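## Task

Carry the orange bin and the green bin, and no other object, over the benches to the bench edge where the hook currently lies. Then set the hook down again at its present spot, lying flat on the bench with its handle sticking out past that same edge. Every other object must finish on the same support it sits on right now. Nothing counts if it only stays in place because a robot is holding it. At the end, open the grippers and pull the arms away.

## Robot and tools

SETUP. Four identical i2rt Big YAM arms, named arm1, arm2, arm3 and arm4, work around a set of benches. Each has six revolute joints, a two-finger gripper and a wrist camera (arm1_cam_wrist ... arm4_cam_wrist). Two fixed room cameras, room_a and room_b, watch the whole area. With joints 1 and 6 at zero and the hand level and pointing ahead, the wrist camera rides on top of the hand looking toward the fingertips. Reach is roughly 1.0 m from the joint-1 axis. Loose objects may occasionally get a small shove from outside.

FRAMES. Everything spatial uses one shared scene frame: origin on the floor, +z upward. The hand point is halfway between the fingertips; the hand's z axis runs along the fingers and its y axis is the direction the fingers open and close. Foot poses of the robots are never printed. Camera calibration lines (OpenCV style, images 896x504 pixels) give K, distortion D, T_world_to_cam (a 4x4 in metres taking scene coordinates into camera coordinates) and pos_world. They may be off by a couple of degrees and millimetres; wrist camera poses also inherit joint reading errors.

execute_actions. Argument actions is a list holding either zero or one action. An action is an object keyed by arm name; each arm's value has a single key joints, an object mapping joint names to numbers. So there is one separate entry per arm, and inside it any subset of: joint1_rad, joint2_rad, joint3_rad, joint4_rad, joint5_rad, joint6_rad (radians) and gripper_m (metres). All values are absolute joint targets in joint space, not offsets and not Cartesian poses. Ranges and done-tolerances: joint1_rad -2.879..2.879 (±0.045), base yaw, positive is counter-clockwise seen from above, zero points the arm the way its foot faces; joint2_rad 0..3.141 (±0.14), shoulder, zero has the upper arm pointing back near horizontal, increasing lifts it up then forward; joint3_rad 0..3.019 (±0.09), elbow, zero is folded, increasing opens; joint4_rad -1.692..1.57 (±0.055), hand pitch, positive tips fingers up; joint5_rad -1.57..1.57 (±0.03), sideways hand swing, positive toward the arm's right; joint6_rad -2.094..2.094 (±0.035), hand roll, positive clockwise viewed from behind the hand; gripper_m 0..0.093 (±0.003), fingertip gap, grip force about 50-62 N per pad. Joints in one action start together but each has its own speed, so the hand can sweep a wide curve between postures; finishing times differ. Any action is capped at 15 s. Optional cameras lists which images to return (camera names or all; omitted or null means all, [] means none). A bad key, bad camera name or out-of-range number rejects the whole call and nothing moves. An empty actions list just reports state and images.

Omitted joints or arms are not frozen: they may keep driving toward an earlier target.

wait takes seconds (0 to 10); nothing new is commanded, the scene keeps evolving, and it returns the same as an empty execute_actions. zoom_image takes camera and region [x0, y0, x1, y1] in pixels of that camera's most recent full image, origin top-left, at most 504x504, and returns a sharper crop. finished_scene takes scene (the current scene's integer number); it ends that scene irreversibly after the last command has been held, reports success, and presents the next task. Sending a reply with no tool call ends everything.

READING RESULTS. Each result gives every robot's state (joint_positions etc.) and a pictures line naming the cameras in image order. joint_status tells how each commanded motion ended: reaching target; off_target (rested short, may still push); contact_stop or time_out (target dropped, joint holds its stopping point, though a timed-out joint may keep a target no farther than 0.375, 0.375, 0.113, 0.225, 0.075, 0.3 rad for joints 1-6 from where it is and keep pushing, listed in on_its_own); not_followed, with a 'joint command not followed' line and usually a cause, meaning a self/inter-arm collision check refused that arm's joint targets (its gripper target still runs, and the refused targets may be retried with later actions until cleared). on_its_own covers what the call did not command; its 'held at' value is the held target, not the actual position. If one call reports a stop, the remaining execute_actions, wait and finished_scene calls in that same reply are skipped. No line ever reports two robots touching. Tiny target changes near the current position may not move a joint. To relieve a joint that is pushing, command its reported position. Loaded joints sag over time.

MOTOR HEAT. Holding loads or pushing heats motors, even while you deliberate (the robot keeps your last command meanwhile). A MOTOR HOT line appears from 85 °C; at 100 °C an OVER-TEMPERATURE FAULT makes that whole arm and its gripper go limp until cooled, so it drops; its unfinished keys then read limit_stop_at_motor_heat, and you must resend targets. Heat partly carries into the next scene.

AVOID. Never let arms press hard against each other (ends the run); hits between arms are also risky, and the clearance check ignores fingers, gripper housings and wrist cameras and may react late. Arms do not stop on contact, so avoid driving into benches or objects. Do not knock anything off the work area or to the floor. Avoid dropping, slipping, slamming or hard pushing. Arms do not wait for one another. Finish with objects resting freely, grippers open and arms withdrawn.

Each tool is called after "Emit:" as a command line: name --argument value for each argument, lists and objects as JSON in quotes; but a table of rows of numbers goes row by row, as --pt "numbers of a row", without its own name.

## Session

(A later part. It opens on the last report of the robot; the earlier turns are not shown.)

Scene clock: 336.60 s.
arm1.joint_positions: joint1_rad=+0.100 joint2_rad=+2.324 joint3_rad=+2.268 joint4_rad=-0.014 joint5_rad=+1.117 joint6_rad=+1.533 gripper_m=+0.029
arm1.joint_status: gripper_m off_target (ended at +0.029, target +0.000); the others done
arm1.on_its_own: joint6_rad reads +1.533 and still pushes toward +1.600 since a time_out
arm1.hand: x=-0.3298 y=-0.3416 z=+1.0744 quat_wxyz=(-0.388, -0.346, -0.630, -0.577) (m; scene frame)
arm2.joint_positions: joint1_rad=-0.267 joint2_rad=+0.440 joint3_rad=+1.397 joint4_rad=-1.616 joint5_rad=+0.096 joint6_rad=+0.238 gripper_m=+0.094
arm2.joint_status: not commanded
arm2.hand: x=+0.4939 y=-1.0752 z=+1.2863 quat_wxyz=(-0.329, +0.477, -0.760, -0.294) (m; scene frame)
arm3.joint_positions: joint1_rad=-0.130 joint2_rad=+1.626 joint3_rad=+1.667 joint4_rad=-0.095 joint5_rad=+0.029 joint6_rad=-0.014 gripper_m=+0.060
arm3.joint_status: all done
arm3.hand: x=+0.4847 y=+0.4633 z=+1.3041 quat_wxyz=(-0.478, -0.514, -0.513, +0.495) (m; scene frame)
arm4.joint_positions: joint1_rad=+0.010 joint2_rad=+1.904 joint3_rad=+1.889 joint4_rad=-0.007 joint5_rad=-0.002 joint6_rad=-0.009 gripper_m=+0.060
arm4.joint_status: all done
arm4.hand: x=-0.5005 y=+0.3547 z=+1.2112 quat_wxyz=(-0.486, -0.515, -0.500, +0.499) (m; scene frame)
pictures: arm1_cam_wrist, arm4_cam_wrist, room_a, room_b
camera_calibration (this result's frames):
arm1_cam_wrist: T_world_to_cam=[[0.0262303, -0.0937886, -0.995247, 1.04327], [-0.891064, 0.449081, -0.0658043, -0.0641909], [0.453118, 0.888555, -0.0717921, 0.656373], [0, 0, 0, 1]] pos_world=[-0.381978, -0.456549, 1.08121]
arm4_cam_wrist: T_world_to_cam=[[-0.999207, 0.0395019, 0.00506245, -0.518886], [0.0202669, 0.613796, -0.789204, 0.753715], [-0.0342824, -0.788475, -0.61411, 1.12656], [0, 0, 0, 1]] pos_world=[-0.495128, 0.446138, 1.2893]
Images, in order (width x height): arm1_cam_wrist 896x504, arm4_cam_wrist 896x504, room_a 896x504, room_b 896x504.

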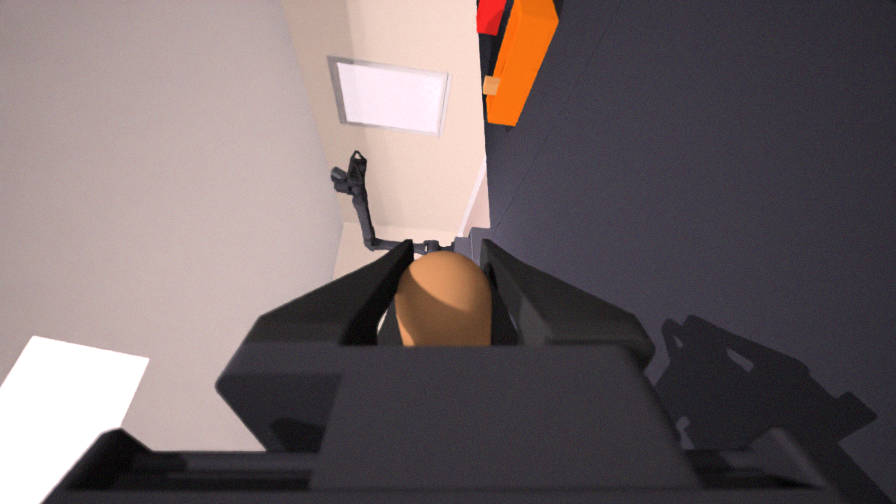

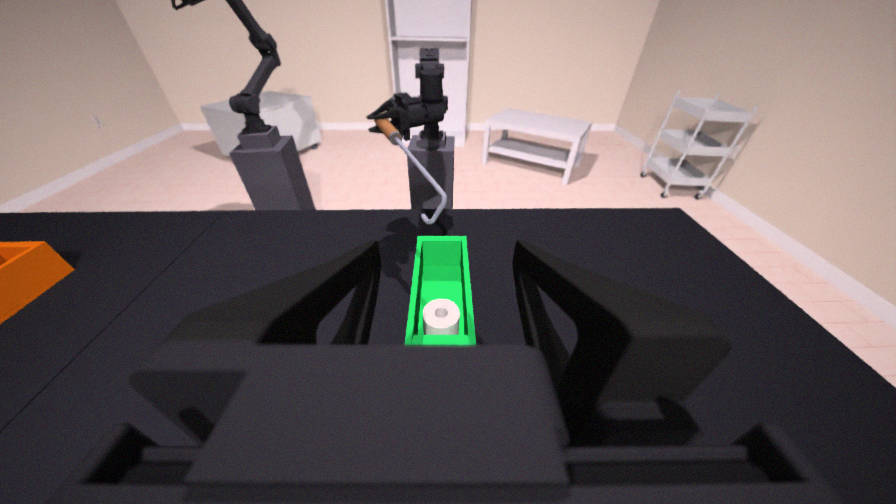

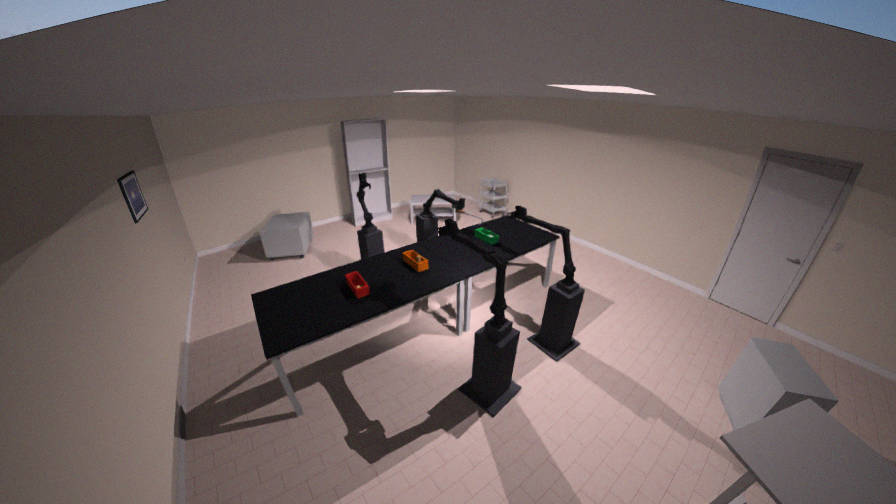

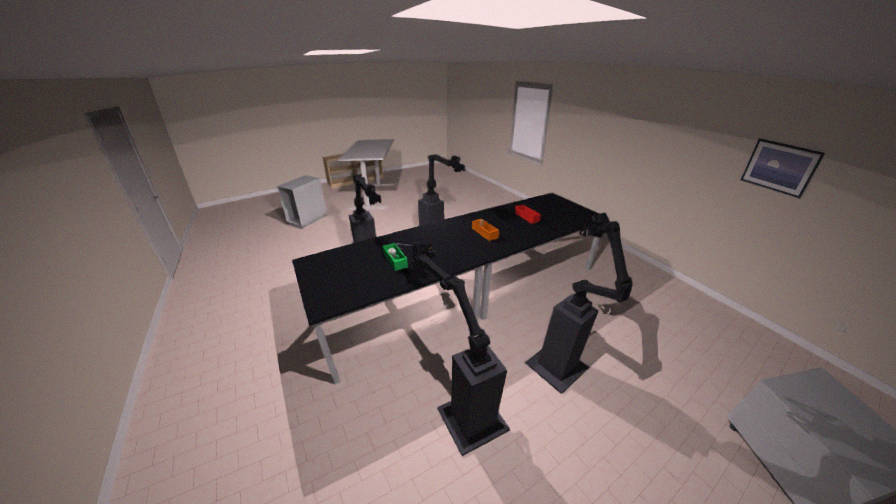

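Emit:
execute_actions --actions '[{"arm1":{"joints":{"joint1_rad":0.125,"joint3_rad":2.52,"joint4_rad":-0.05,"gripper_m":0.0}}}]' --cameras '[]'

Emit:
execute_actions --actions '[{"arm1":{"joints":{"joint2_rad":2.47,"joint4_rad":0.0,"gripper_m":0.0}}}]' --cameras '["arm4_cam_wrist","room_a","room_b"]'

Emit:
zoom_image --camera "arm4_cam_wrist" --region '[350, 90, 520, 280]'

Emit:
zoom_image --camera "room_b" --region '[360, 220, 460, 290]'

Scene clock: 377.73 s.
arm1.joint_positions: joint1_rad=+0.121 joint2_rad=+2.314 joint3_rad=+2.452 joint4_rad=-0.066 joint5_rad=+1.118 joint6_rad=+1.534 gripper_m=+0.029
arm1.joint_status: gripper_m off_target (ended at +0.029, target +0.000); the others done
arm1.on_its_own: joint6_rad reads +1.534 and still pushes toward +1.600 since a time_out
arm1.hand: x=-0.3469 y=-0.3451 z=+1.1720 quat_wxyz=(-0.355, -0.368, -0.592, -0.623) (m; scene frame)
arm2.joint_positions: joint1_rad=-0.267 joint2_rad=+0.440 joint3_rad=+1.397 joint4_rad=-1.616 joint5_rad=+0.096 joint6_rad=+0.238 gripper_m=+0.094
arm2.joint_status: not commanded
arm2.hand: x=+0.4939 y=-1.0752 z=+1.2863 quat_wxyz=(-0.329, +0.477, -0.760, -0.294) (m; scene frame)
arm3.joint_positions: joint1_rad=-0.130 joint2_rad=+1.626 joint3_rad=+1.667 joint4_rad=-0.095 joint5_rad=+0.029 joint6_rad=-0.014 gripper_m=+0.060
arm3.joint_status: not commanded
arm3.hand: x=+0.4847 y=+0.4633 z=+1.3041 quat_wxyz=(-0.478, -0.514, -0.513, +0.495) (m; scene frame)
arm4.joint_positions: joint1_rad=+0.010 joint2_rad=+1.904 joint3_rad=+1.889 joint4_rad=-0.007 joint5_rad=-0.002 joint6_rad=-0.009 gripper_m=+0.060
arm4.joint_status: not commanded
arm4.hand: x=-0.5005 y=+0.3547 z=+1.2112 quat_wxyz=(-0.486, -0.515, -0.500, +0.499) (m; scene frame)
pictures: none
No camera images: the call's "cameras" was empty. Leave "cameras" out to get every camera's image.

Scene clock: 378.97 s.
arm1.joint_positions: joint1_rad=+0.121 joint2_rad=+2.525 joint3_rad=+2.464 joint4_rad=-0.032 joint5_rad=+1.119 joint6_rad=+1.531 gripper_m=+0.029
arm1.joint_status: gripper_m off_target (ended at +0.029, target +0.000); the others done
arm1.on_its_own: joint6_rad reads +1.531 and still pushes toward +1.600 since a time_out
arm1.hand: x=-0.3501 y=-0.2993 z=+1.0027 quat_wxyz=(-0.387, -0.335, -0.640, -0.573) (m; scene frame)
arm2.joint_positions: joint1_rad=-0.267 joint2_rad=+0.440 joint3_rad=+1.397 joint4_rad=-1.616 joint5_rad=+0.096 joint6_rad=+0.238 gripper_m=+0.094
arm2.joint_status: not commanded
arm2.hand: x=+0.4939 y=-1.0752 z=+1.2863 quat_wxyz=(-0.329, +0.477, -0.760, -0.294) (m; scene frame)
arm3.joint_positions: joint1_rad=-0.130 joint2_rad=+1.626 joint3_rad=+1.667 joint4_rad=-0.095 joint5_rad=+0.029 joint6_rad=-0.014 gripper_m=+0.060
arm3.joint_status: not commanded
arm3.hand: x=+0.4847 y=+0.4633 z=+1.3041 quat_wxyz=(-0.478, -0.514, -0.513, +0.495) (m; scene frame)
arm4.joint_positions: joint1_rad=+0.010 joint2_rad=+1.904 joint3_rad=+1.889 joint4_rad=-0.007 joint5_rad=-0.002 joint6_rad=-0.009 gripper_m=+0.060
arm4.joint_status: not commanded
arm4.hand: x=-0.5005 y=+0.3547 z=+1.2112 quat_wxyz=(-0.486, -0.515, -0.500, +0.499) (m; scene frame)
pictures: arm4_cam_wrist, room_a, room_b
camera_calibration (this result's frames):
arm4_cam_wrist: T_world_to_cam=[[-0.999207, 0.0395019, 0.00506245, -0.518886], [0.0202669, 0.613796, -0.789204, 0.753715], [-0.0342824, -0.788475, -0.61411, 1.12656], [0, 0, 0, 1]] pos_world=[-0.495128, 0.446138, 1.2893]
Images, in order (width x height): arm4_cam_wrist 896x504, room_a 896x504, room_b 896x504.

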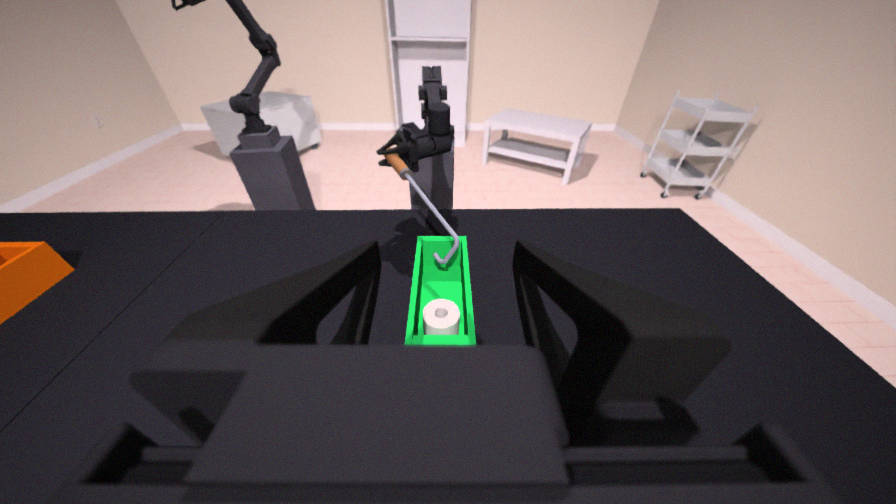

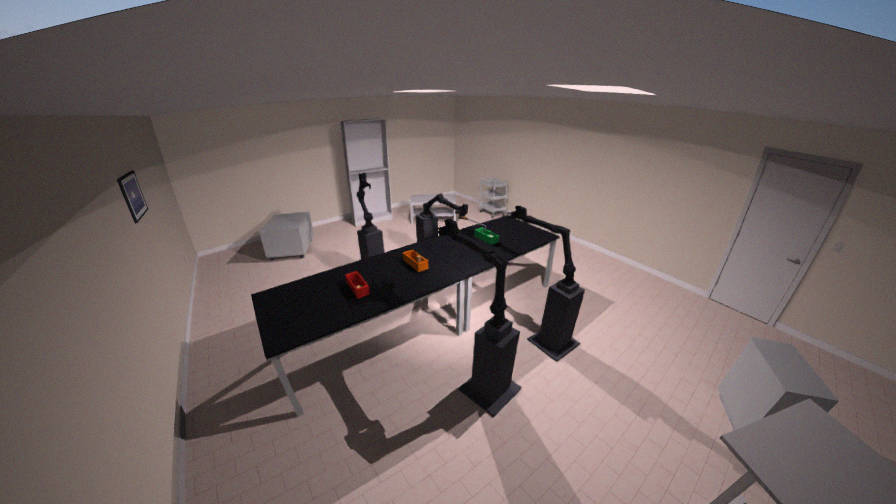

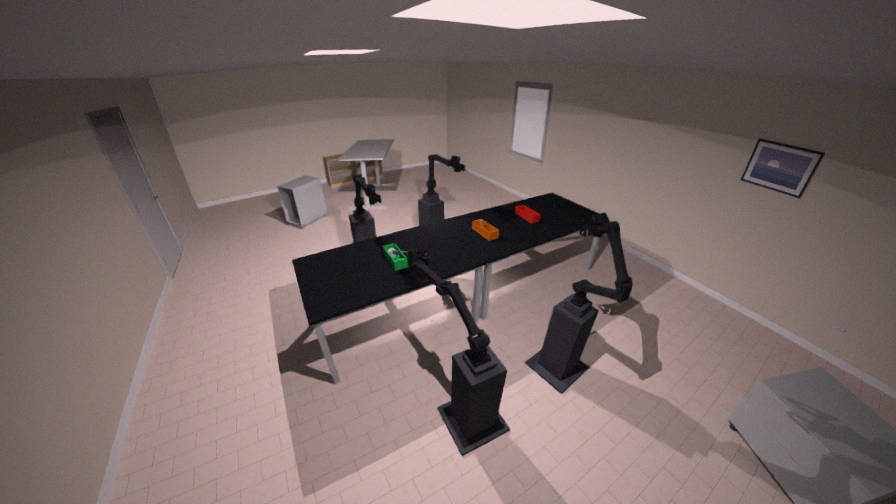

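Region (350, 90, 520, 280) of arm4_cam_wrist's 896x504 image, scaled by 2.653, with more detail than that image has; it fills the left 451 columns of this view, and the rest is white.

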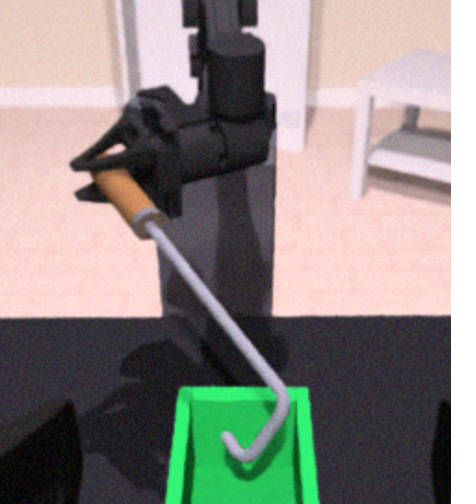

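Region (360, 220, 460, 290) of room_b's 896x504 image, scaled by 5.040, with more detail than that image has; it fills the top 353 rows of this view, and the rest is white.

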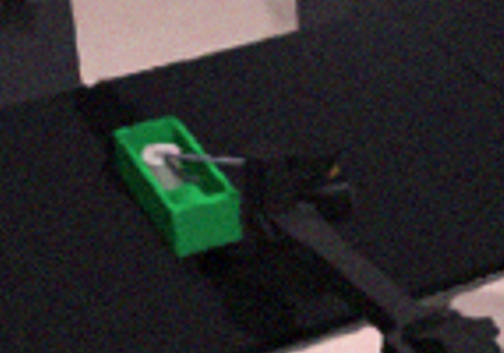

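Emit:
execute_actions --actions '[{"arm1":{"joints":{"joint2_rad":2.59,"joint5_rad":1.15,"gripper_m":0.0}}}]' --cameras '["arm4_cam_wrist","room_b"]'

Emit:
zoom_image --camera "arm4_cam_wrist" --region '[350, 110, 520, 300]'

Emit:
zoom_image --camera "room_b" --region '[360, 220, 460, 290]'

Scene clock: 390.60 s.
arm1.joint_positions: joint1_rad=+0.121 joint2_rad=+2.602 joint3_rad=+2.464 joint4_rad=-0.027 joint5_rad=+1.149 joint6_rad=+1.569 gripper_m=+0.029
arm1.joint_status: gripper_m off_target (ended at +0.029, target +0.000); the others done
arm1.on_its_own: joint6_rad moved +0.037 to your old target +1.600
arm1.hand: x=-0.3489 y=-0.2960 z=+0.9369 quat_wxyz=(-0.399, -0.340, -0.648, -0.553) (m; scene frame)
arm2.joint_positions: joint1_rad=-0.267 joint2_rad=+0.440 joint3_rad=+1.397 joint4_rad=-1.616 joint5_rad=+0.096 joint6_rad=+0.238 gripper_m=+0.094
arm2.joint_status: not commanded
arm2.hand: x=+0.4939 y=-1.0752 z=+1.2863 quat_wxyz=(-0.329, +0.477, -0.760, -0.294) (m; scene frame)
arm3.joint_positions: joint1_rad=-0.130 joint2_rad=+1.626 joint3_rad=+1.667 joint4_rad=-0.095 joint5_rad=+0.029 joint6_rad=-0.014 gripper_m=+0.060
arm3.joint_status: not commanded
arm3.hand: x=+0.4847 y=+0.4633 z=+1.3041 quat_wxyz=(-0.478, -0.514, -0.513, +0.495) (m; scene frame)
arm4.joint_positions: joint1_rad=+0.010 joint2_rad=+1.904 joint3_rad=+1.889 joint4_rad=-0.007 joint5_rad=-0.002 joint6_rad=-0.009 gripper_m=+0.060
arm4.joint_status: not commanded
arm4.hand: x=-0.5005 y=+0.3547 z=+1.2112 quat_wxyz=(-0.486, -0.515, -0.500, +0.499) (m; scene frame)
pictures: arm4_cam_wrist, room_b
camera_calibration (this result's frames):
arm4_cam_wrist: T_world_to_cam=[[-0.999207, 0.0395019, 0.00506245, -0.518886], [0.0202669, 0.613796, -0.789204, 0.753715], [-0.0342824, -0.788475, -0.61411, 1.12656], [0, 0, 0, 1]] pos_world=[-0.495128, 0.446138, 1.2893]
Images, in order (width x height): arm4_cam_wrist 896x504, room_b 896x504.

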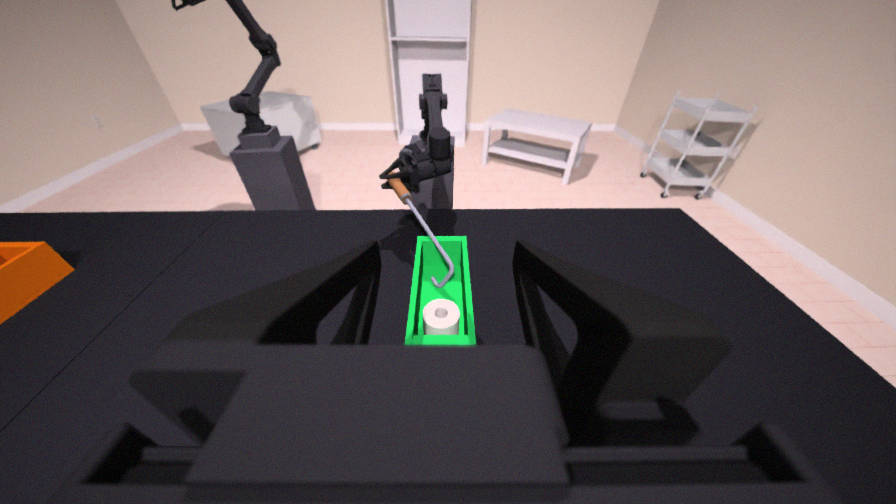

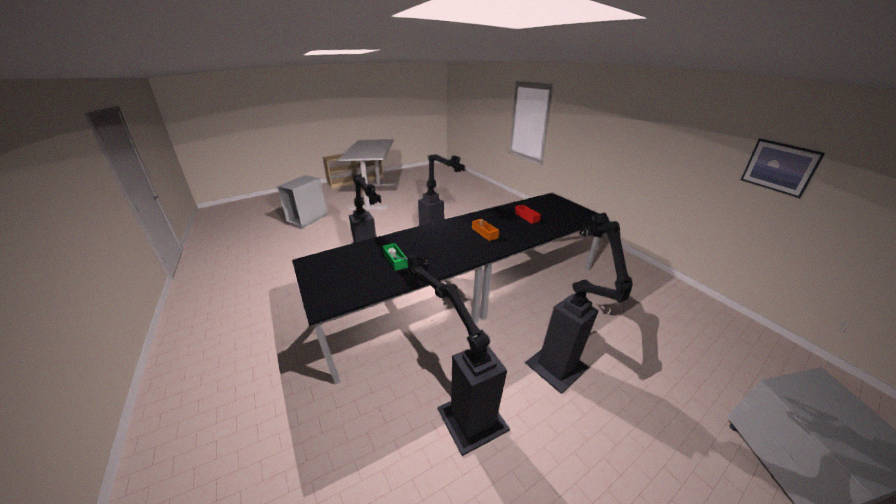

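Region (350, 110, 520, 300) of arm4_cam_wrist's 896x504 image, scaled by 2.653, with more detail than that image has; it fills the left 451 columns of this view, and the rest is white.

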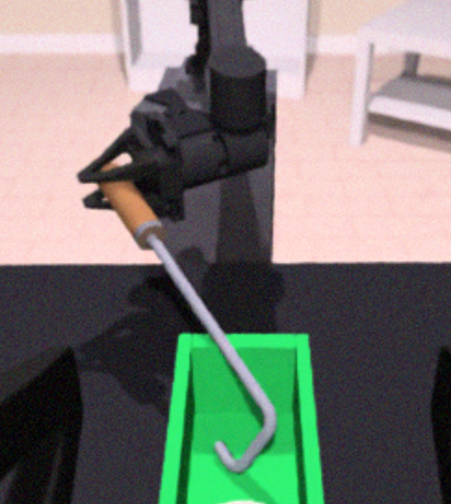

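Region (360, 220, 460, 290) of room_b's 896x504 image, scaled by 5.040, with more detail than that image has; it fills the top 353 rows of this view, and the rest is white.

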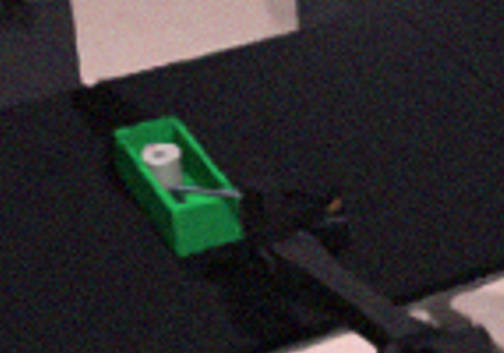

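Emit:
execute_actions --actions '[]'

Scene clock: 404.07 s.
arm1.joint_positions: joint1_rad=+0.121 joint2_rad=+2.602 joint3_rad=+2.464 joint4_rad=-0.027 joint5_rad=+1.149 joint6_rad=+1.569 gripper_m=+0.029
arm1.joint_status: gripper_m off_target (ended at +0.029, target +0.000); the others done
arm1.hand: x=-0.3489 y=-0.2960 z=+0.9369 quat_wxyz=(-0.399, -0.340, -0.648, -0.553) (m; scene frame)
arm2.joint_positions: joint1_rad=-0.267 joint2_rad=+0.440 joint3_rad=+1.397 joint4_rad=-1.616 joint5_rad=+0.096 joint6_rad=+0.238 gripper_m=+0.094
arm2.joint_status: not commanded
arm2.hand: x=+0.4939 y=-1.0752 z=+1.2863 quat_wxyz=(-0.329, +0.477, -0.760, -0.294) (m; scene frame)
arm3.joint_positions: joint1_rad=-0.130 joint2_rad=+1.626 joint3_rad=+1.667 joint4_rad=-0.095 joint5_rad=+0.029 joint6_rad=-0.014 gripper_m=+0.060
arm3.joint_status: not commanded
arm3.hand: x=+0.4847 y=+0.4633 z=+1.3041 quat_wxyz=(-0.478, -0.514, -0.513, +0.495) (m; scene frame)
arm4.joint_positions: joint1_rad=+0.010 joint2_rad=+1.904 joint3_rad=+1.889 joint4_rad=-0.007 joint5_rad=-0.002 joint6_rad=-0.009 gripper_m=+0.060
arm4.joint_status: not commanded
arm4.hand: x=-0.5005 y=+0.3547 z=+1.2112 quat_wxyz=(-0.486, -0.515, -0.500, +0.499) (m; scene frame)
pictures: arm1_cam_wrist, arm2_cam_wrist, arm3_cam_wrist, arm4_cam_wrist, room_a, room_b
camera_calibration (this result's frames):
arm1_cam_wrist: T_world_to_cam=[[0.015518, -0.156448, -0.987564, 0.88176], [-0.886665, 0.454362, -0.0859118, -0.0887908], [0.462153, 0.876971, -0.131666, 0.670466], [0, 0, 0, 1]] pos_world=[-0.402269, -0.409687, 0.951444]
arm2_cam_wrist: T_world_to_cam=[[0.923614, -0.360258, -0.130963, -0.675532], [-0.38285, -0.883954, -0.268425, -0.41006], [-0.0190628, 0.29806, -0.954357, 1.68537], [0, 0, 0, 1]] pos_world=[0.499067, -1.10818, 1.4099]
arm3_cam_wrist: T_world_to_cam=[[-0.999895, 0.00138023, 0.0144239, 0.466743], [-0.0105567, 0.612475, -0.79042, 0.75339], [-0.00992522, -0.790489, -0.612396, 1.29154], [0, 0, 0, 1]] pos_world=[0.487466, 0.558871, 1.3797]
arm4_cam_wrist: T_world_to_cam=[[-0.999207, 0.0395019, 0.00506245, -0.518886], [0.0202669, 0.613796, -0.789204, 0.753715], [-0.0342824, -0.788475, -0.61411, 1.12656], [0, 0, 0, 1]] pos_world=[-0.495128, 0.446138, 1.2893]
Images, in order (width x height): arm1_cam_wrist 896x504, arm2_cam_wrist 896x504, arm3_cam_wrist 896x504, arm4_cam_wrist 896x504, room_a 896x504, room_b 896x504.

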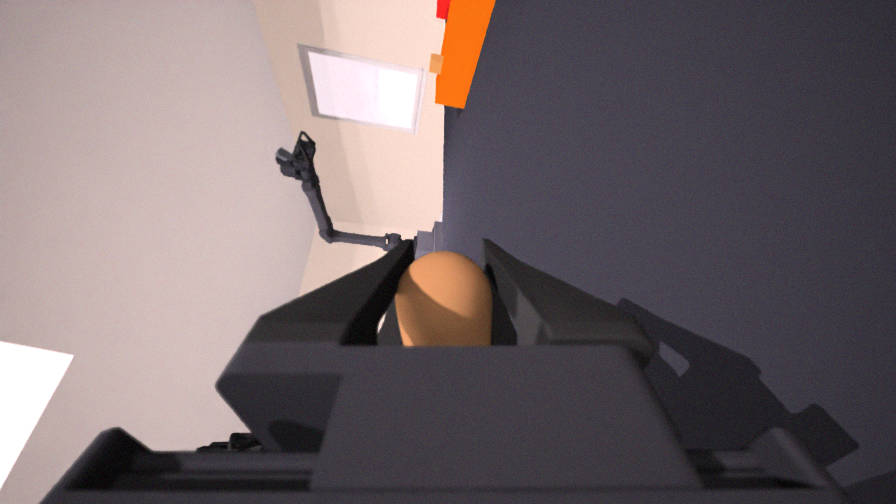

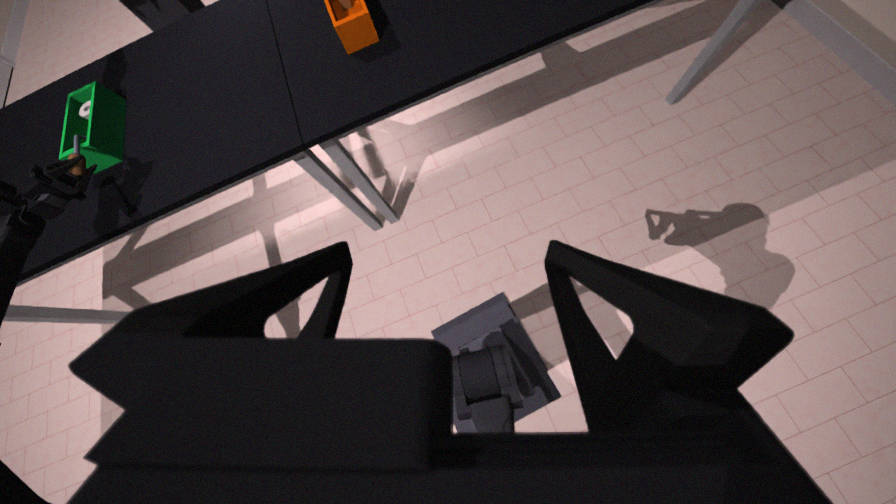

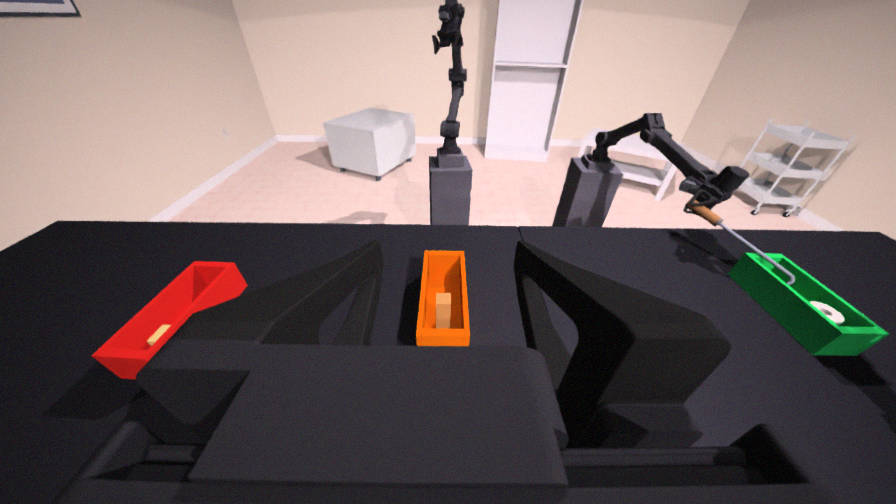

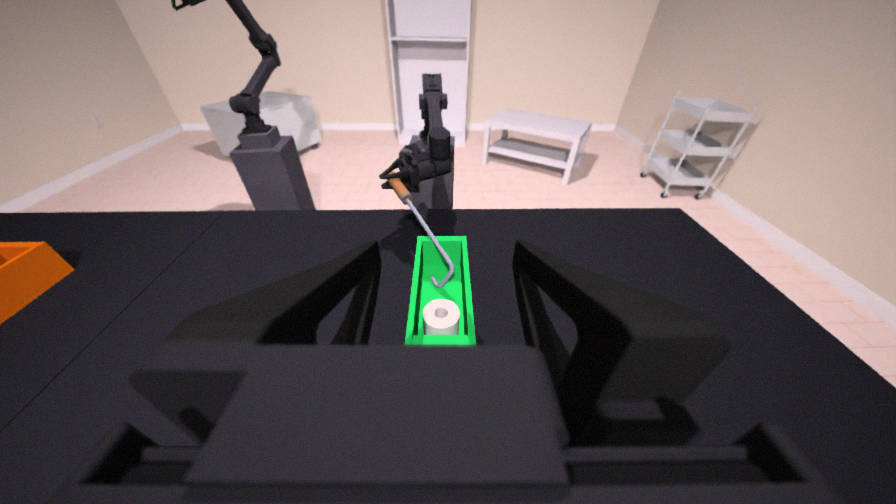

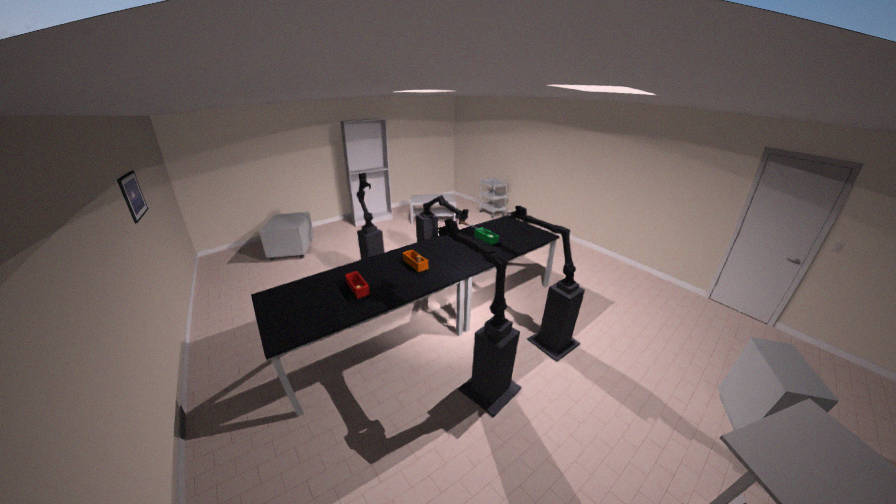

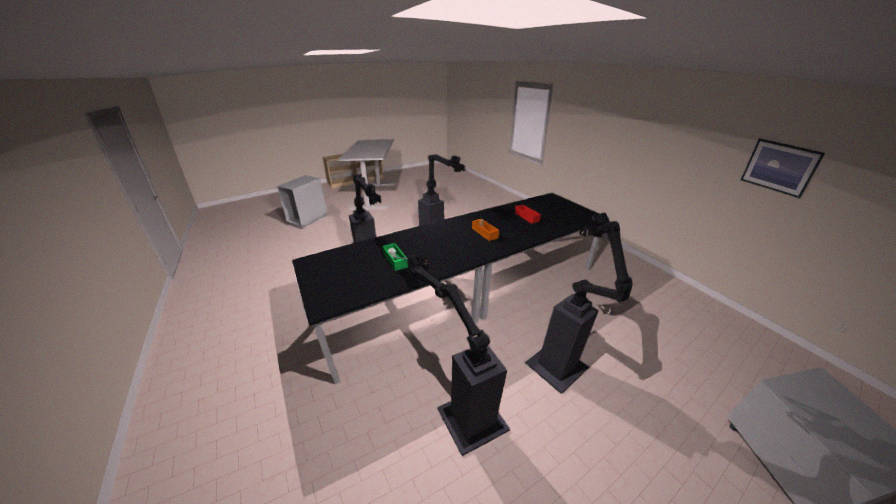

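Emit:
execute_actions --actions '[{"arm1":{"joints":{"joint2_rad":2.46,"joint3_rad":2.242,"joint4_rad":0.095,"joint5_rad":1.03}},"arm3":{"joints":{"joint2_rad":1.9,"joint3_rad":1.93,"joint4_rad":0.03}}}]' --cameras '["arm4_cam_wrist","arm3_cam_wrist"]'

Scene clock: 455.00 s.
arm1.joint_positions: joint1_rad=+0.121 joint2_rad=+2.489 joint3_rad=+2.247 joint4_rad=+0.071 joint5_rad=+1.034 joint6_rad=+1.587 gripper_m=+0.029
arm1.joint_status: all done
arm1.hand: x=-0.3576 y=-0.3045 z=+0.9333 quat_wxyz=(-0.357, -0.313, -0.668, -0.573) (m; scene frame)
arm2.joint_positions: joint1_rad=-0.267 joint2_rad=+0.440 joint3_rad=+1.397 joint4_rad=-1.616 joint5_rad=+0.096 joint6_rad=+0.238 gripper_m=+0.094
arm2.joint_status: not commanded
arm2.hand: x=+0.4939 y=-1.0752 z=+1.2863 quat_wxyz=(-0.329, +0.477, -0.760, -0.294) (m; scene frame)
arm3.joint_positions: joint1_rad=-0.130 joint2_rad=+1.925 joint3_rad=+1.878 joint4_rad=+0.007 joint5_rad=+0.029 joint6_rad=-0.014 gripper_m=+0.060
arm3.joint_status: all done
arm3.hand: x=+0.4858 y=+0.3569 z=+1.2312 quat_wxyz=(-0.481, -0.511, -0.509, +0.498) (m; scene frame)
arm4.joint_positions: joint1_rad=+0.010 joint2_rad=+1.904 joint3_rad=+1.889 joint4_rad=-0.007 joint5_rad=-0.002 joint6_rad=-0.009 gripper_m=+0.060
arm4.joint_status: not commanded
arm4.hand: x=-0.5005 y=+0.3547 z=+1.2112 quat_wxyz=(-0.486, -0.515, -0.500, +0.499) (m; scene frame)
pictures: arm3_cam_wrist, arm4_cam_wrist
camera_calibration (this result's frames):
arm3_cam_wrist: T_world_to_cam=[[-0.999897, 0.00157951, 0.0142473, 0.469184], [-0.0104386, 0.600953, -0.799216, 0.775888], [-0.00982434, -0.799283, -0.600875, 1.1517], [0, 0, 0, 1]] pos_world=[0.48855, 0.453522, 1.30545]
arm4_cam_wrist: T_world_to_cam=[[-0.999207, 0.0395019, 0.00506245, -0.518886], [0.0202669, 0.613796, -0.789204, 0.753715], [-0.0342824, -0.788475, -0.61411, 1.12656], [0, 0, 0, 1]] pos_world=[-0.495128, 0.446138, 1.2893]
Images, in order (width x height): arm3_cam_wrist 896x504, arm4_cam_wrist 896x504.

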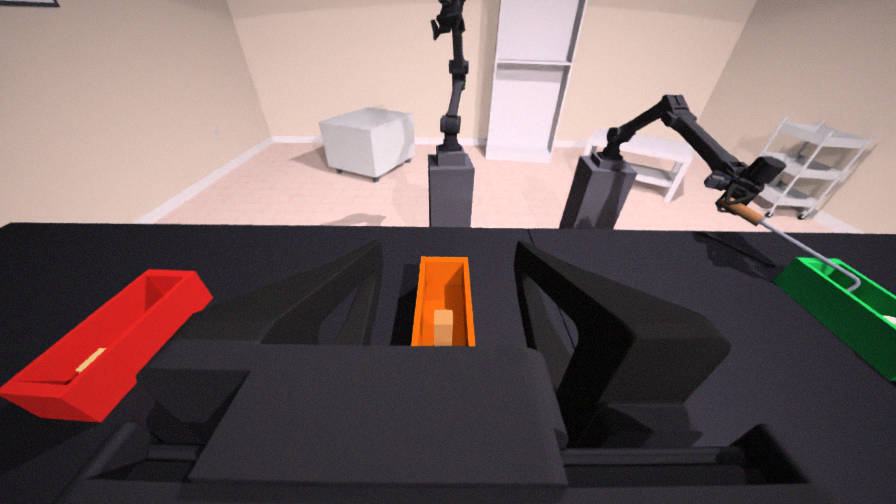

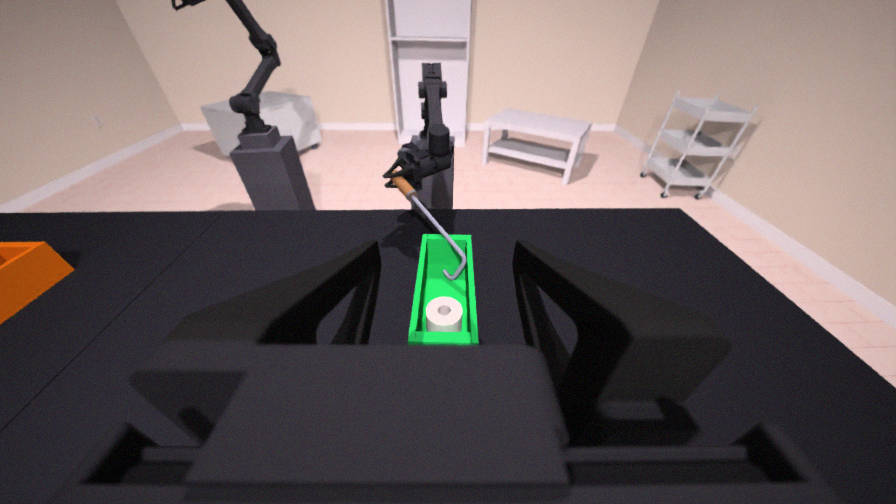

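Emit:
execute_actions --actions '[{"arm1":{"joints":{"joint1_rad":0.10,"joint2_rad":2.32,"joint3_rad":1.99,"joint4_rad":0.21}}}]' --cameras '["arm4_cam_wrist"]'

Scene clock: 487.50 s.
arm1.joint_positions: joint1_rad=+0.107 joint2_rad=+2.348 joint3_rad=+1.994 joint4_rad=+0.186 joint5_rad=+1.029 joint6_rad=+1.593 gripper_m=+0.029
arm1.joint_status: all done
arm1.hand: x=-0.3435 y=-0.3459 z=+0.9387 quat_wxyz=(-0.357, -0.319, -0.665, -0.573) (m; scene frame)
arm2.joint_positions: joint1_rad=-0.267 joint2_rad=+0.440 joint3_rad=+1.397 joint4_rad=-1.616 joint5_rad=+0.096 joint6_rad=+0.238 gripper_m=+0.094
arm2.joint_status: not commanded
arm2.hand: x=+0.4939 y=-1.0752 z=+1.2863 quat_wxyz=(-0.329, +0.477, -0.760, -0.294) (m; scene frame)
arm3.joint_positions: joint1_rad=-0.130 joint2_rad=+1.925 joint3_rad=+1.878 joint4_rad=+0.007 joint5_rad=+0.029 joint6_rad=-0.014 gripper_m=+0.060
arm3.joint_status: not commanded
arm3.hand: x=+0.4858 y=+0.3569 z=+1.2312 quat_wxyz=(-0.481, -0.511, -0.509, +0.498) (m; scene frame)
arm4.joint_positions: joint1_rad=+0.010 joint2_rad=+1.904 joint3_rad=+1.889 joint4_rad=-0.007 joint5_rad=-0.002 joint6_rad=-0.009 gripper_m=+0.060
arm4.joint_status: not commanded
arm4.hand: x=-0.5005 y=+0.3547 z=+1.2112 quat_wxyz=(-0.486, -0.515, -0.500, +0.499) (m; scene frame)
pictures: arm4_cam_wrist
camera_calibration (this result's frames):
arm4_cam_wrist: T_world_to_cam=[[-0.999207, 0.0395019, 0.00506245, -0.518886], [0.0202669, 0.613796, -0.789204, 0.753715], [-0.0342824, -0.788475, -0.61411, 1.12656], [0, 0, 0, 1]] pos_world=[-0.495128, 0.446138, 1.2893]
Images, in order (width x height): arm4_cam_wrist 896x504.

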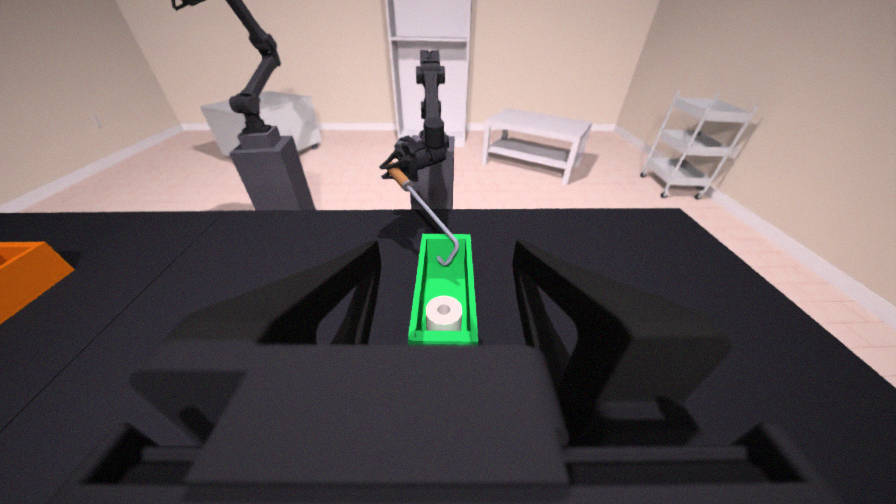

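Emit:
zoom_image --camera "arm4_cam_wrist" --region '[370, 150, 520, 300]'

Region (370, 150, 520, 300) of arm4_cam_wrist's 896x504 image, scaled by 3.360, with more detail than that image has.

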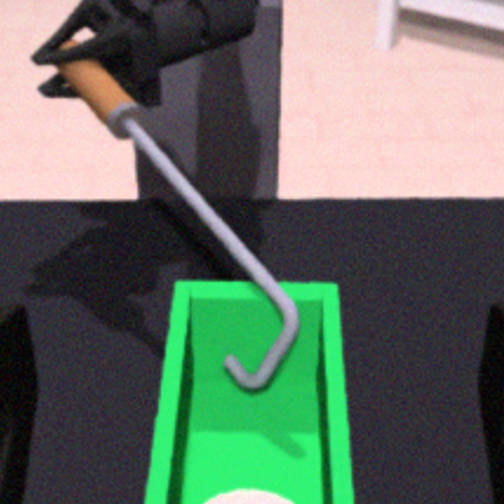

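Emit:
execute_actions --actions '[{"arm1":{"joints":{"joint2_rad":2.19,"joint3_rad":1.735,"joint4_rad":0.31}}}]' --cameras '["arm4_cam_wrist"]'

Scene clock: 494.23 s.
arm1.joint_positions: joint1_rad=+0.107 joint2_rad=+2.213 joint3_rad=+1.742 joint4_rad=+0.289 joint5_rad=+1.030 joint6_rad=+1.603 gripper_m=+0.029
arm1.joint_status: all done
arm1.hand: x=-0.3419 y=-0.3972 z=+0.9355 quat_wxyz=(-0.357, -0.320, -0.667, -0.570) (m; scene frame)
arm2.joint_positions: joint1_rad=-0.267 joint2_rad=+0.440 joint3_rad=+1.397 joint4_rad=-1.616 joint5_rad=+0.096 joint6_rad=+0.238 gripper_m=+0.094
arm2.joint_status: not commanded
arm2.hand: x=+0.4939 y=-1.0752 z=+1.2863 quat_wxyz=(-0.329, +0.477, -0.760, -0.294) (m; scene frame)
arm3.joint_positions: joint1_rad=-0.130 joint2_rad=+1.925 joint3_rad=+1.878 joint4_rad=+0.007 joint5_rad=+0.029 joint6_rad=-0.014 gripper_m=+0.060
arm3.joint_status: not commanded
arm3.hand: x=+0.4858 y=+0.3569 z=+1.2312 quat_wxyz=(-0.481, -0.511, -0.509, +0.498) (m; scene frame)
arm4.joint_positions: joint1_rad=+0.010 joint2_rad=+1.904 joint3_rad=+1.889 joint4_rad=-0.007 joint5_rad=-0.002 joint6_rad=-0.009 gripper_m=+0.060
arm4.joint_status: not commanded
arm4.hand: x=-0.5005 y=+0.3547 z=+1.2112 quat_wxyz=(-0.486, -0.515, -0.500, +0.499) (m; scene frame)
pictures: arm4_cam_wrist
camera_calibration (this result's frames):
arm4_cam_wrist: T_world_to_cam=[[-0.999207, 0.0395019, 0.00506245, -0.518886], [0.0202669, 0.613796, -0.789204, 0.753715], [-0.0342824, -0.788475, -0.61411, 1.12656], [0, 0, 0, 1]] pos_world=[-0.495128, 0.446138, 1.2893]
Images, in order (width x height): arm4_cam_wrist 896x504.

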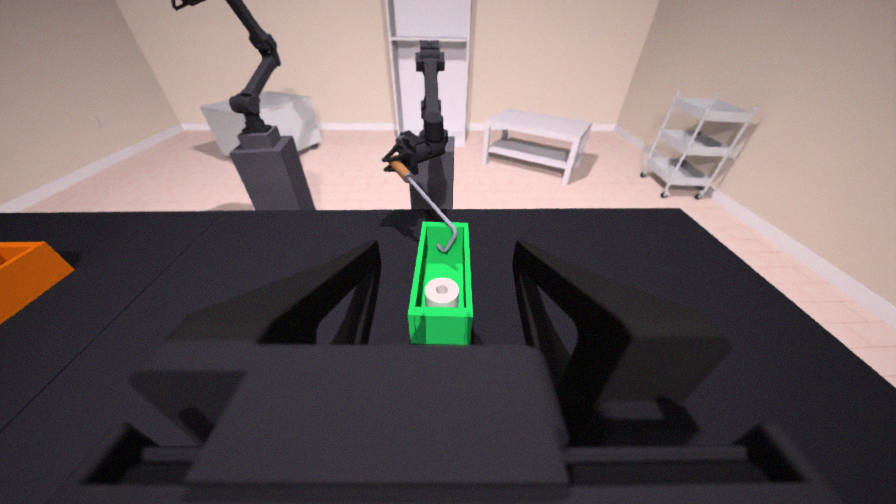

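Emit:
execute_actions --actions '[{"arm1":{"joints":{"joint2_rad":2.05,"joint3_rad":1.49,"joint4_rad":0.42,"joint5_rad":0.93}}}]' --cameras '["arm4_cam_wrist","room_b"]'

Scene clock: 498.00 s.
arm1.joint_positions: joint1_rad=+0.106 joint2_rad=+2.073 joint3_rad=+1.495 joint4_rad=+0.396 joint5_rad=+0.932 joint6_rad=+1.597 gripper_m=+0.029
arm1.joint_status: all done
arm1.hand: x=-0.3492 y=-0.4436 z=+0.9345 quat_wxyz=(-0.325, -0.290, -0.685, -0.583) (m; scene frame)
arm2.joint_positions: joint1_rad=-0.267 joint2_rad=+0.440 joint3_rad=+1.397 joint4_rad=-1.616 joint5_rad=+0.096 joint6_rad=+0.238 gripper_m=+0.094
arm2.joint_status: not commanded
arm2.hand: x=+0.4939 y=-1.0752 z=+1.2863 quat_wxyz=(-0.329, +0.477, -0.760, -0.294) (m; scene frame)
arm3.joint_positions: joint1_rad=-0.130 joint2_rad=+1.925 joint3_rad=+1.878 joint4_rad=+0.007 joint5_rad=+0.029 joint6_rad=-0.014 gripper_m=+0.060
arm3.joint_status: not commanded
arm3.hand: x=+0.4858 y=+0.3569 z=+1.2312 quat_wxyz=(-0.481, -0.511, -0.509, +0.498) (m; scene frame)
arm4.joint_positions: joint1_rad=+0.010 joint2_rad=+1.904 joint3_rad=+1.889 joint4_rad=-0.007 joint5_rad=-0.002 joint6_rad=-0.009 gripper_m=+0.060
arm4.joint_status: not commanded
arm4.hand: x=-0.5005 y=+0.3547 z=+1.2112 quat_wxyz=(-0.486, -0.515, -0.500, +0.499) (m; scene frame)
pictures: arm4_cam_wrist, room_b
camera_calibration (this result's frames):
arm4_cam_wrist: T_world_to_cam=[[-0.999207, 0.0395019, 0.00506245, -0.518886], [0.0202669, 0.613796, -0.789204, 0.753715], [-0.0342824, -0.788475, -0.61411, 1.12656], [0, 0, 0, 1]] pos_world=[-0.495128, 0.446138, 1.2893]
Images, in order (width x height): arm4_cam_wrist 896x504, room_b 896x504.

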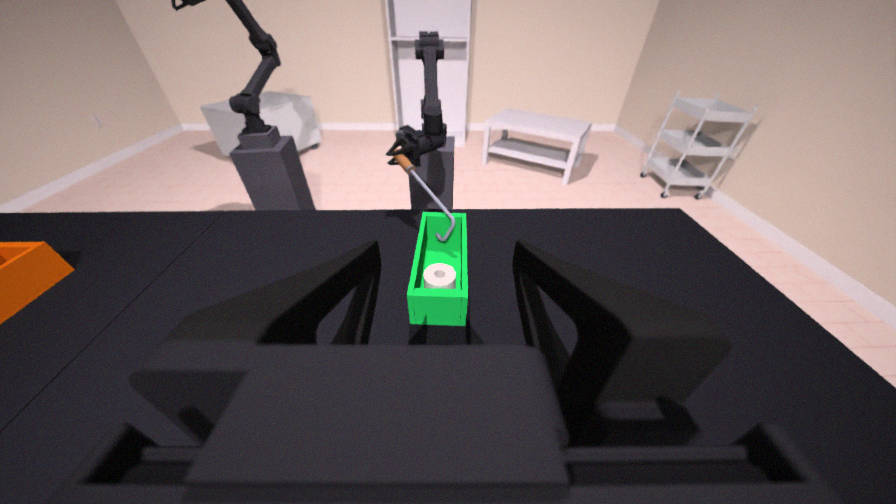

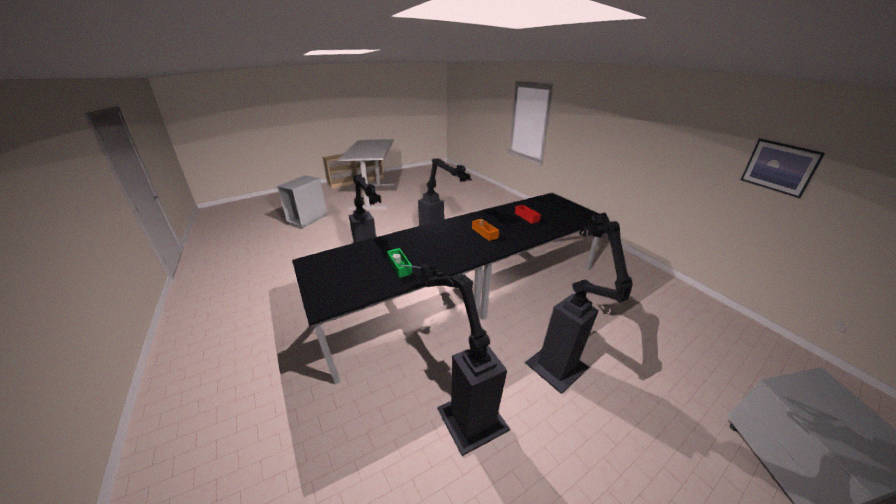

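Emit:
execute_actions --actions '[{"arm1":{"joints":{"joint2_rad":1.845,"joint3_rad":1.178,"joint4_rad":0.535,"joint5_rad":0.65}}}]' --cameras '["arm4_cam_wrist","room_b"]'

Scene clock: 507.17 s.
arm1.joint_positions: joint1_rad=+0.105 joint2_rad=+1.864 joint3_rad=+1.179 joint4_rad=+0.505 joint5_rad=+0.654 joint6_rad=+1.586 gripper_m=+0.029
arm1.joint_status: all done
arm1.hand: x=-0.3807 y=-0.5025 z=+0.9388 quat_wxyz=(-0.230, -0.204, -0.727, -0.614) (m; scene frame)
arm2.joint_positions: joint1_rad=-0.267 joint2_rad=+0.440 joint3_rad=+1.397 joint4_rad=-1.616 joint5_rad=+0.096 joint6_rad=+0.238 gripper_m=+0.094
arm2.joint_status: not commanded
arm2.hand: x=+0.4939 y=-1.0752 z=+1.2863 quat_wxyz=(-0.329, +0.477, -0.760, -0.294) (m; scene frame)
arm3.joint_positions: joint1_rad=-0.130 joint2_rad=+1.925 joint3_rad=+1.878 joint4_rad=+0.007 joint5_rad=+0.029 joint6_rad=-0.014 gripper_m=+0.060
arm3.joint_status: not commanded
arm3.hand: x=+0.4858 y=+0.3569 z=+1.2312 quat_wxyz=(-0.481, -0.511, -0.509, +0.498) (m; scene frame)
arm4.joint_positions: joint1_rad=+0.010 joint2_rad=+1.904 joint3_rad=+1.889 joint4_rad=-0.007 joint5_rad=-0.002 joint6_rad=-0.009 gripper_m=+0.060
arm4.joint_status: not commanded
arm4.hand: x=-0.5005 y=+0.3547 z=+1.2112 quat_wxyz=(-0.486, -0.515, -0.500, +0.499) (m; scene frame)
pictures: arm4_cam_wrist, room_b
camera_calibration (this result's frames):
arm4_cam_wrist: T_world_to_cam=[[-0.999207, 0.0395019, 0.00506245, -0.518886], [0.0202669, 0.613796, -0.789204, 0.753715], [-0.0342824, -0.788475, -0.61411, 1.12656], [0, 0, 0, 1]] pos_world=[-0.495128, 0.446138, 1.2893]
Images, in order (width x height): arm4_cam_wrist 896x504, room_b 896x504.

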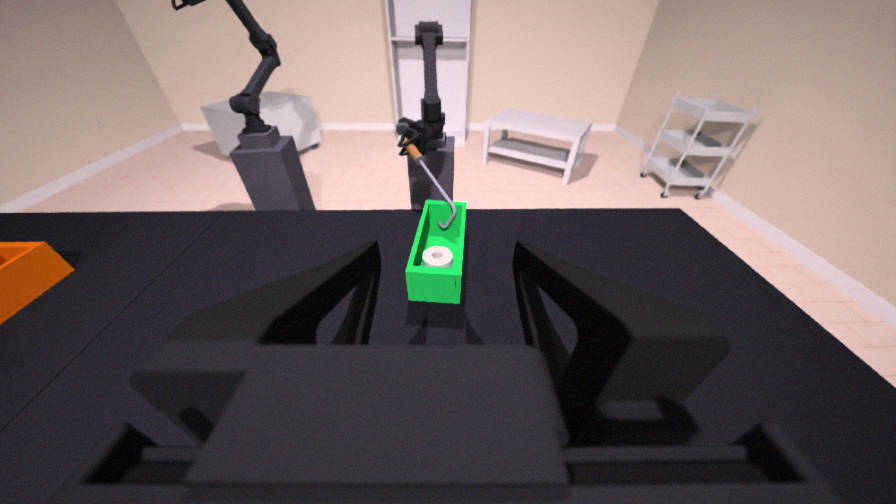

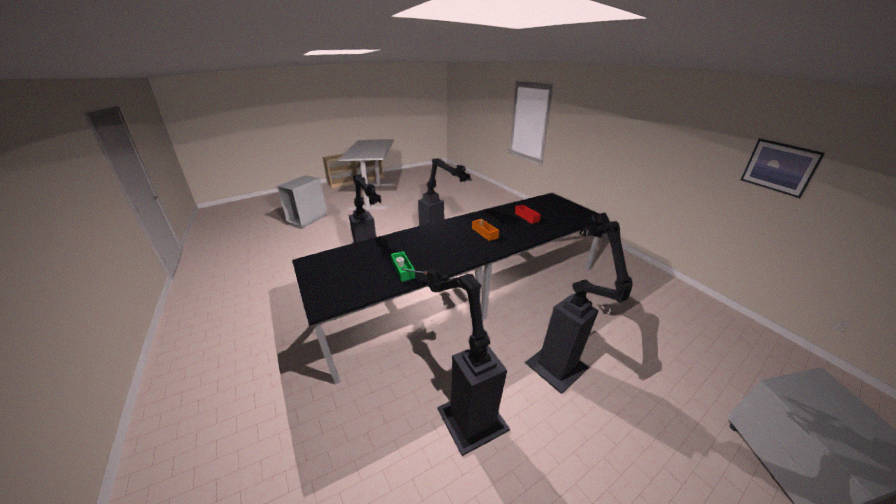

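Emit:
zoom_image --camera "room_b" --region '[360, 230, 480, 320]'

Region (360, 230, 480, 320) of room_b's 896x504 image, scaled by 4.200, with more detail than that image has; it fills the top 378 rows of this view, and the rest is white.

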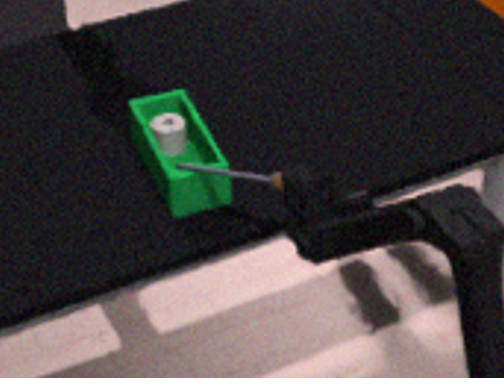

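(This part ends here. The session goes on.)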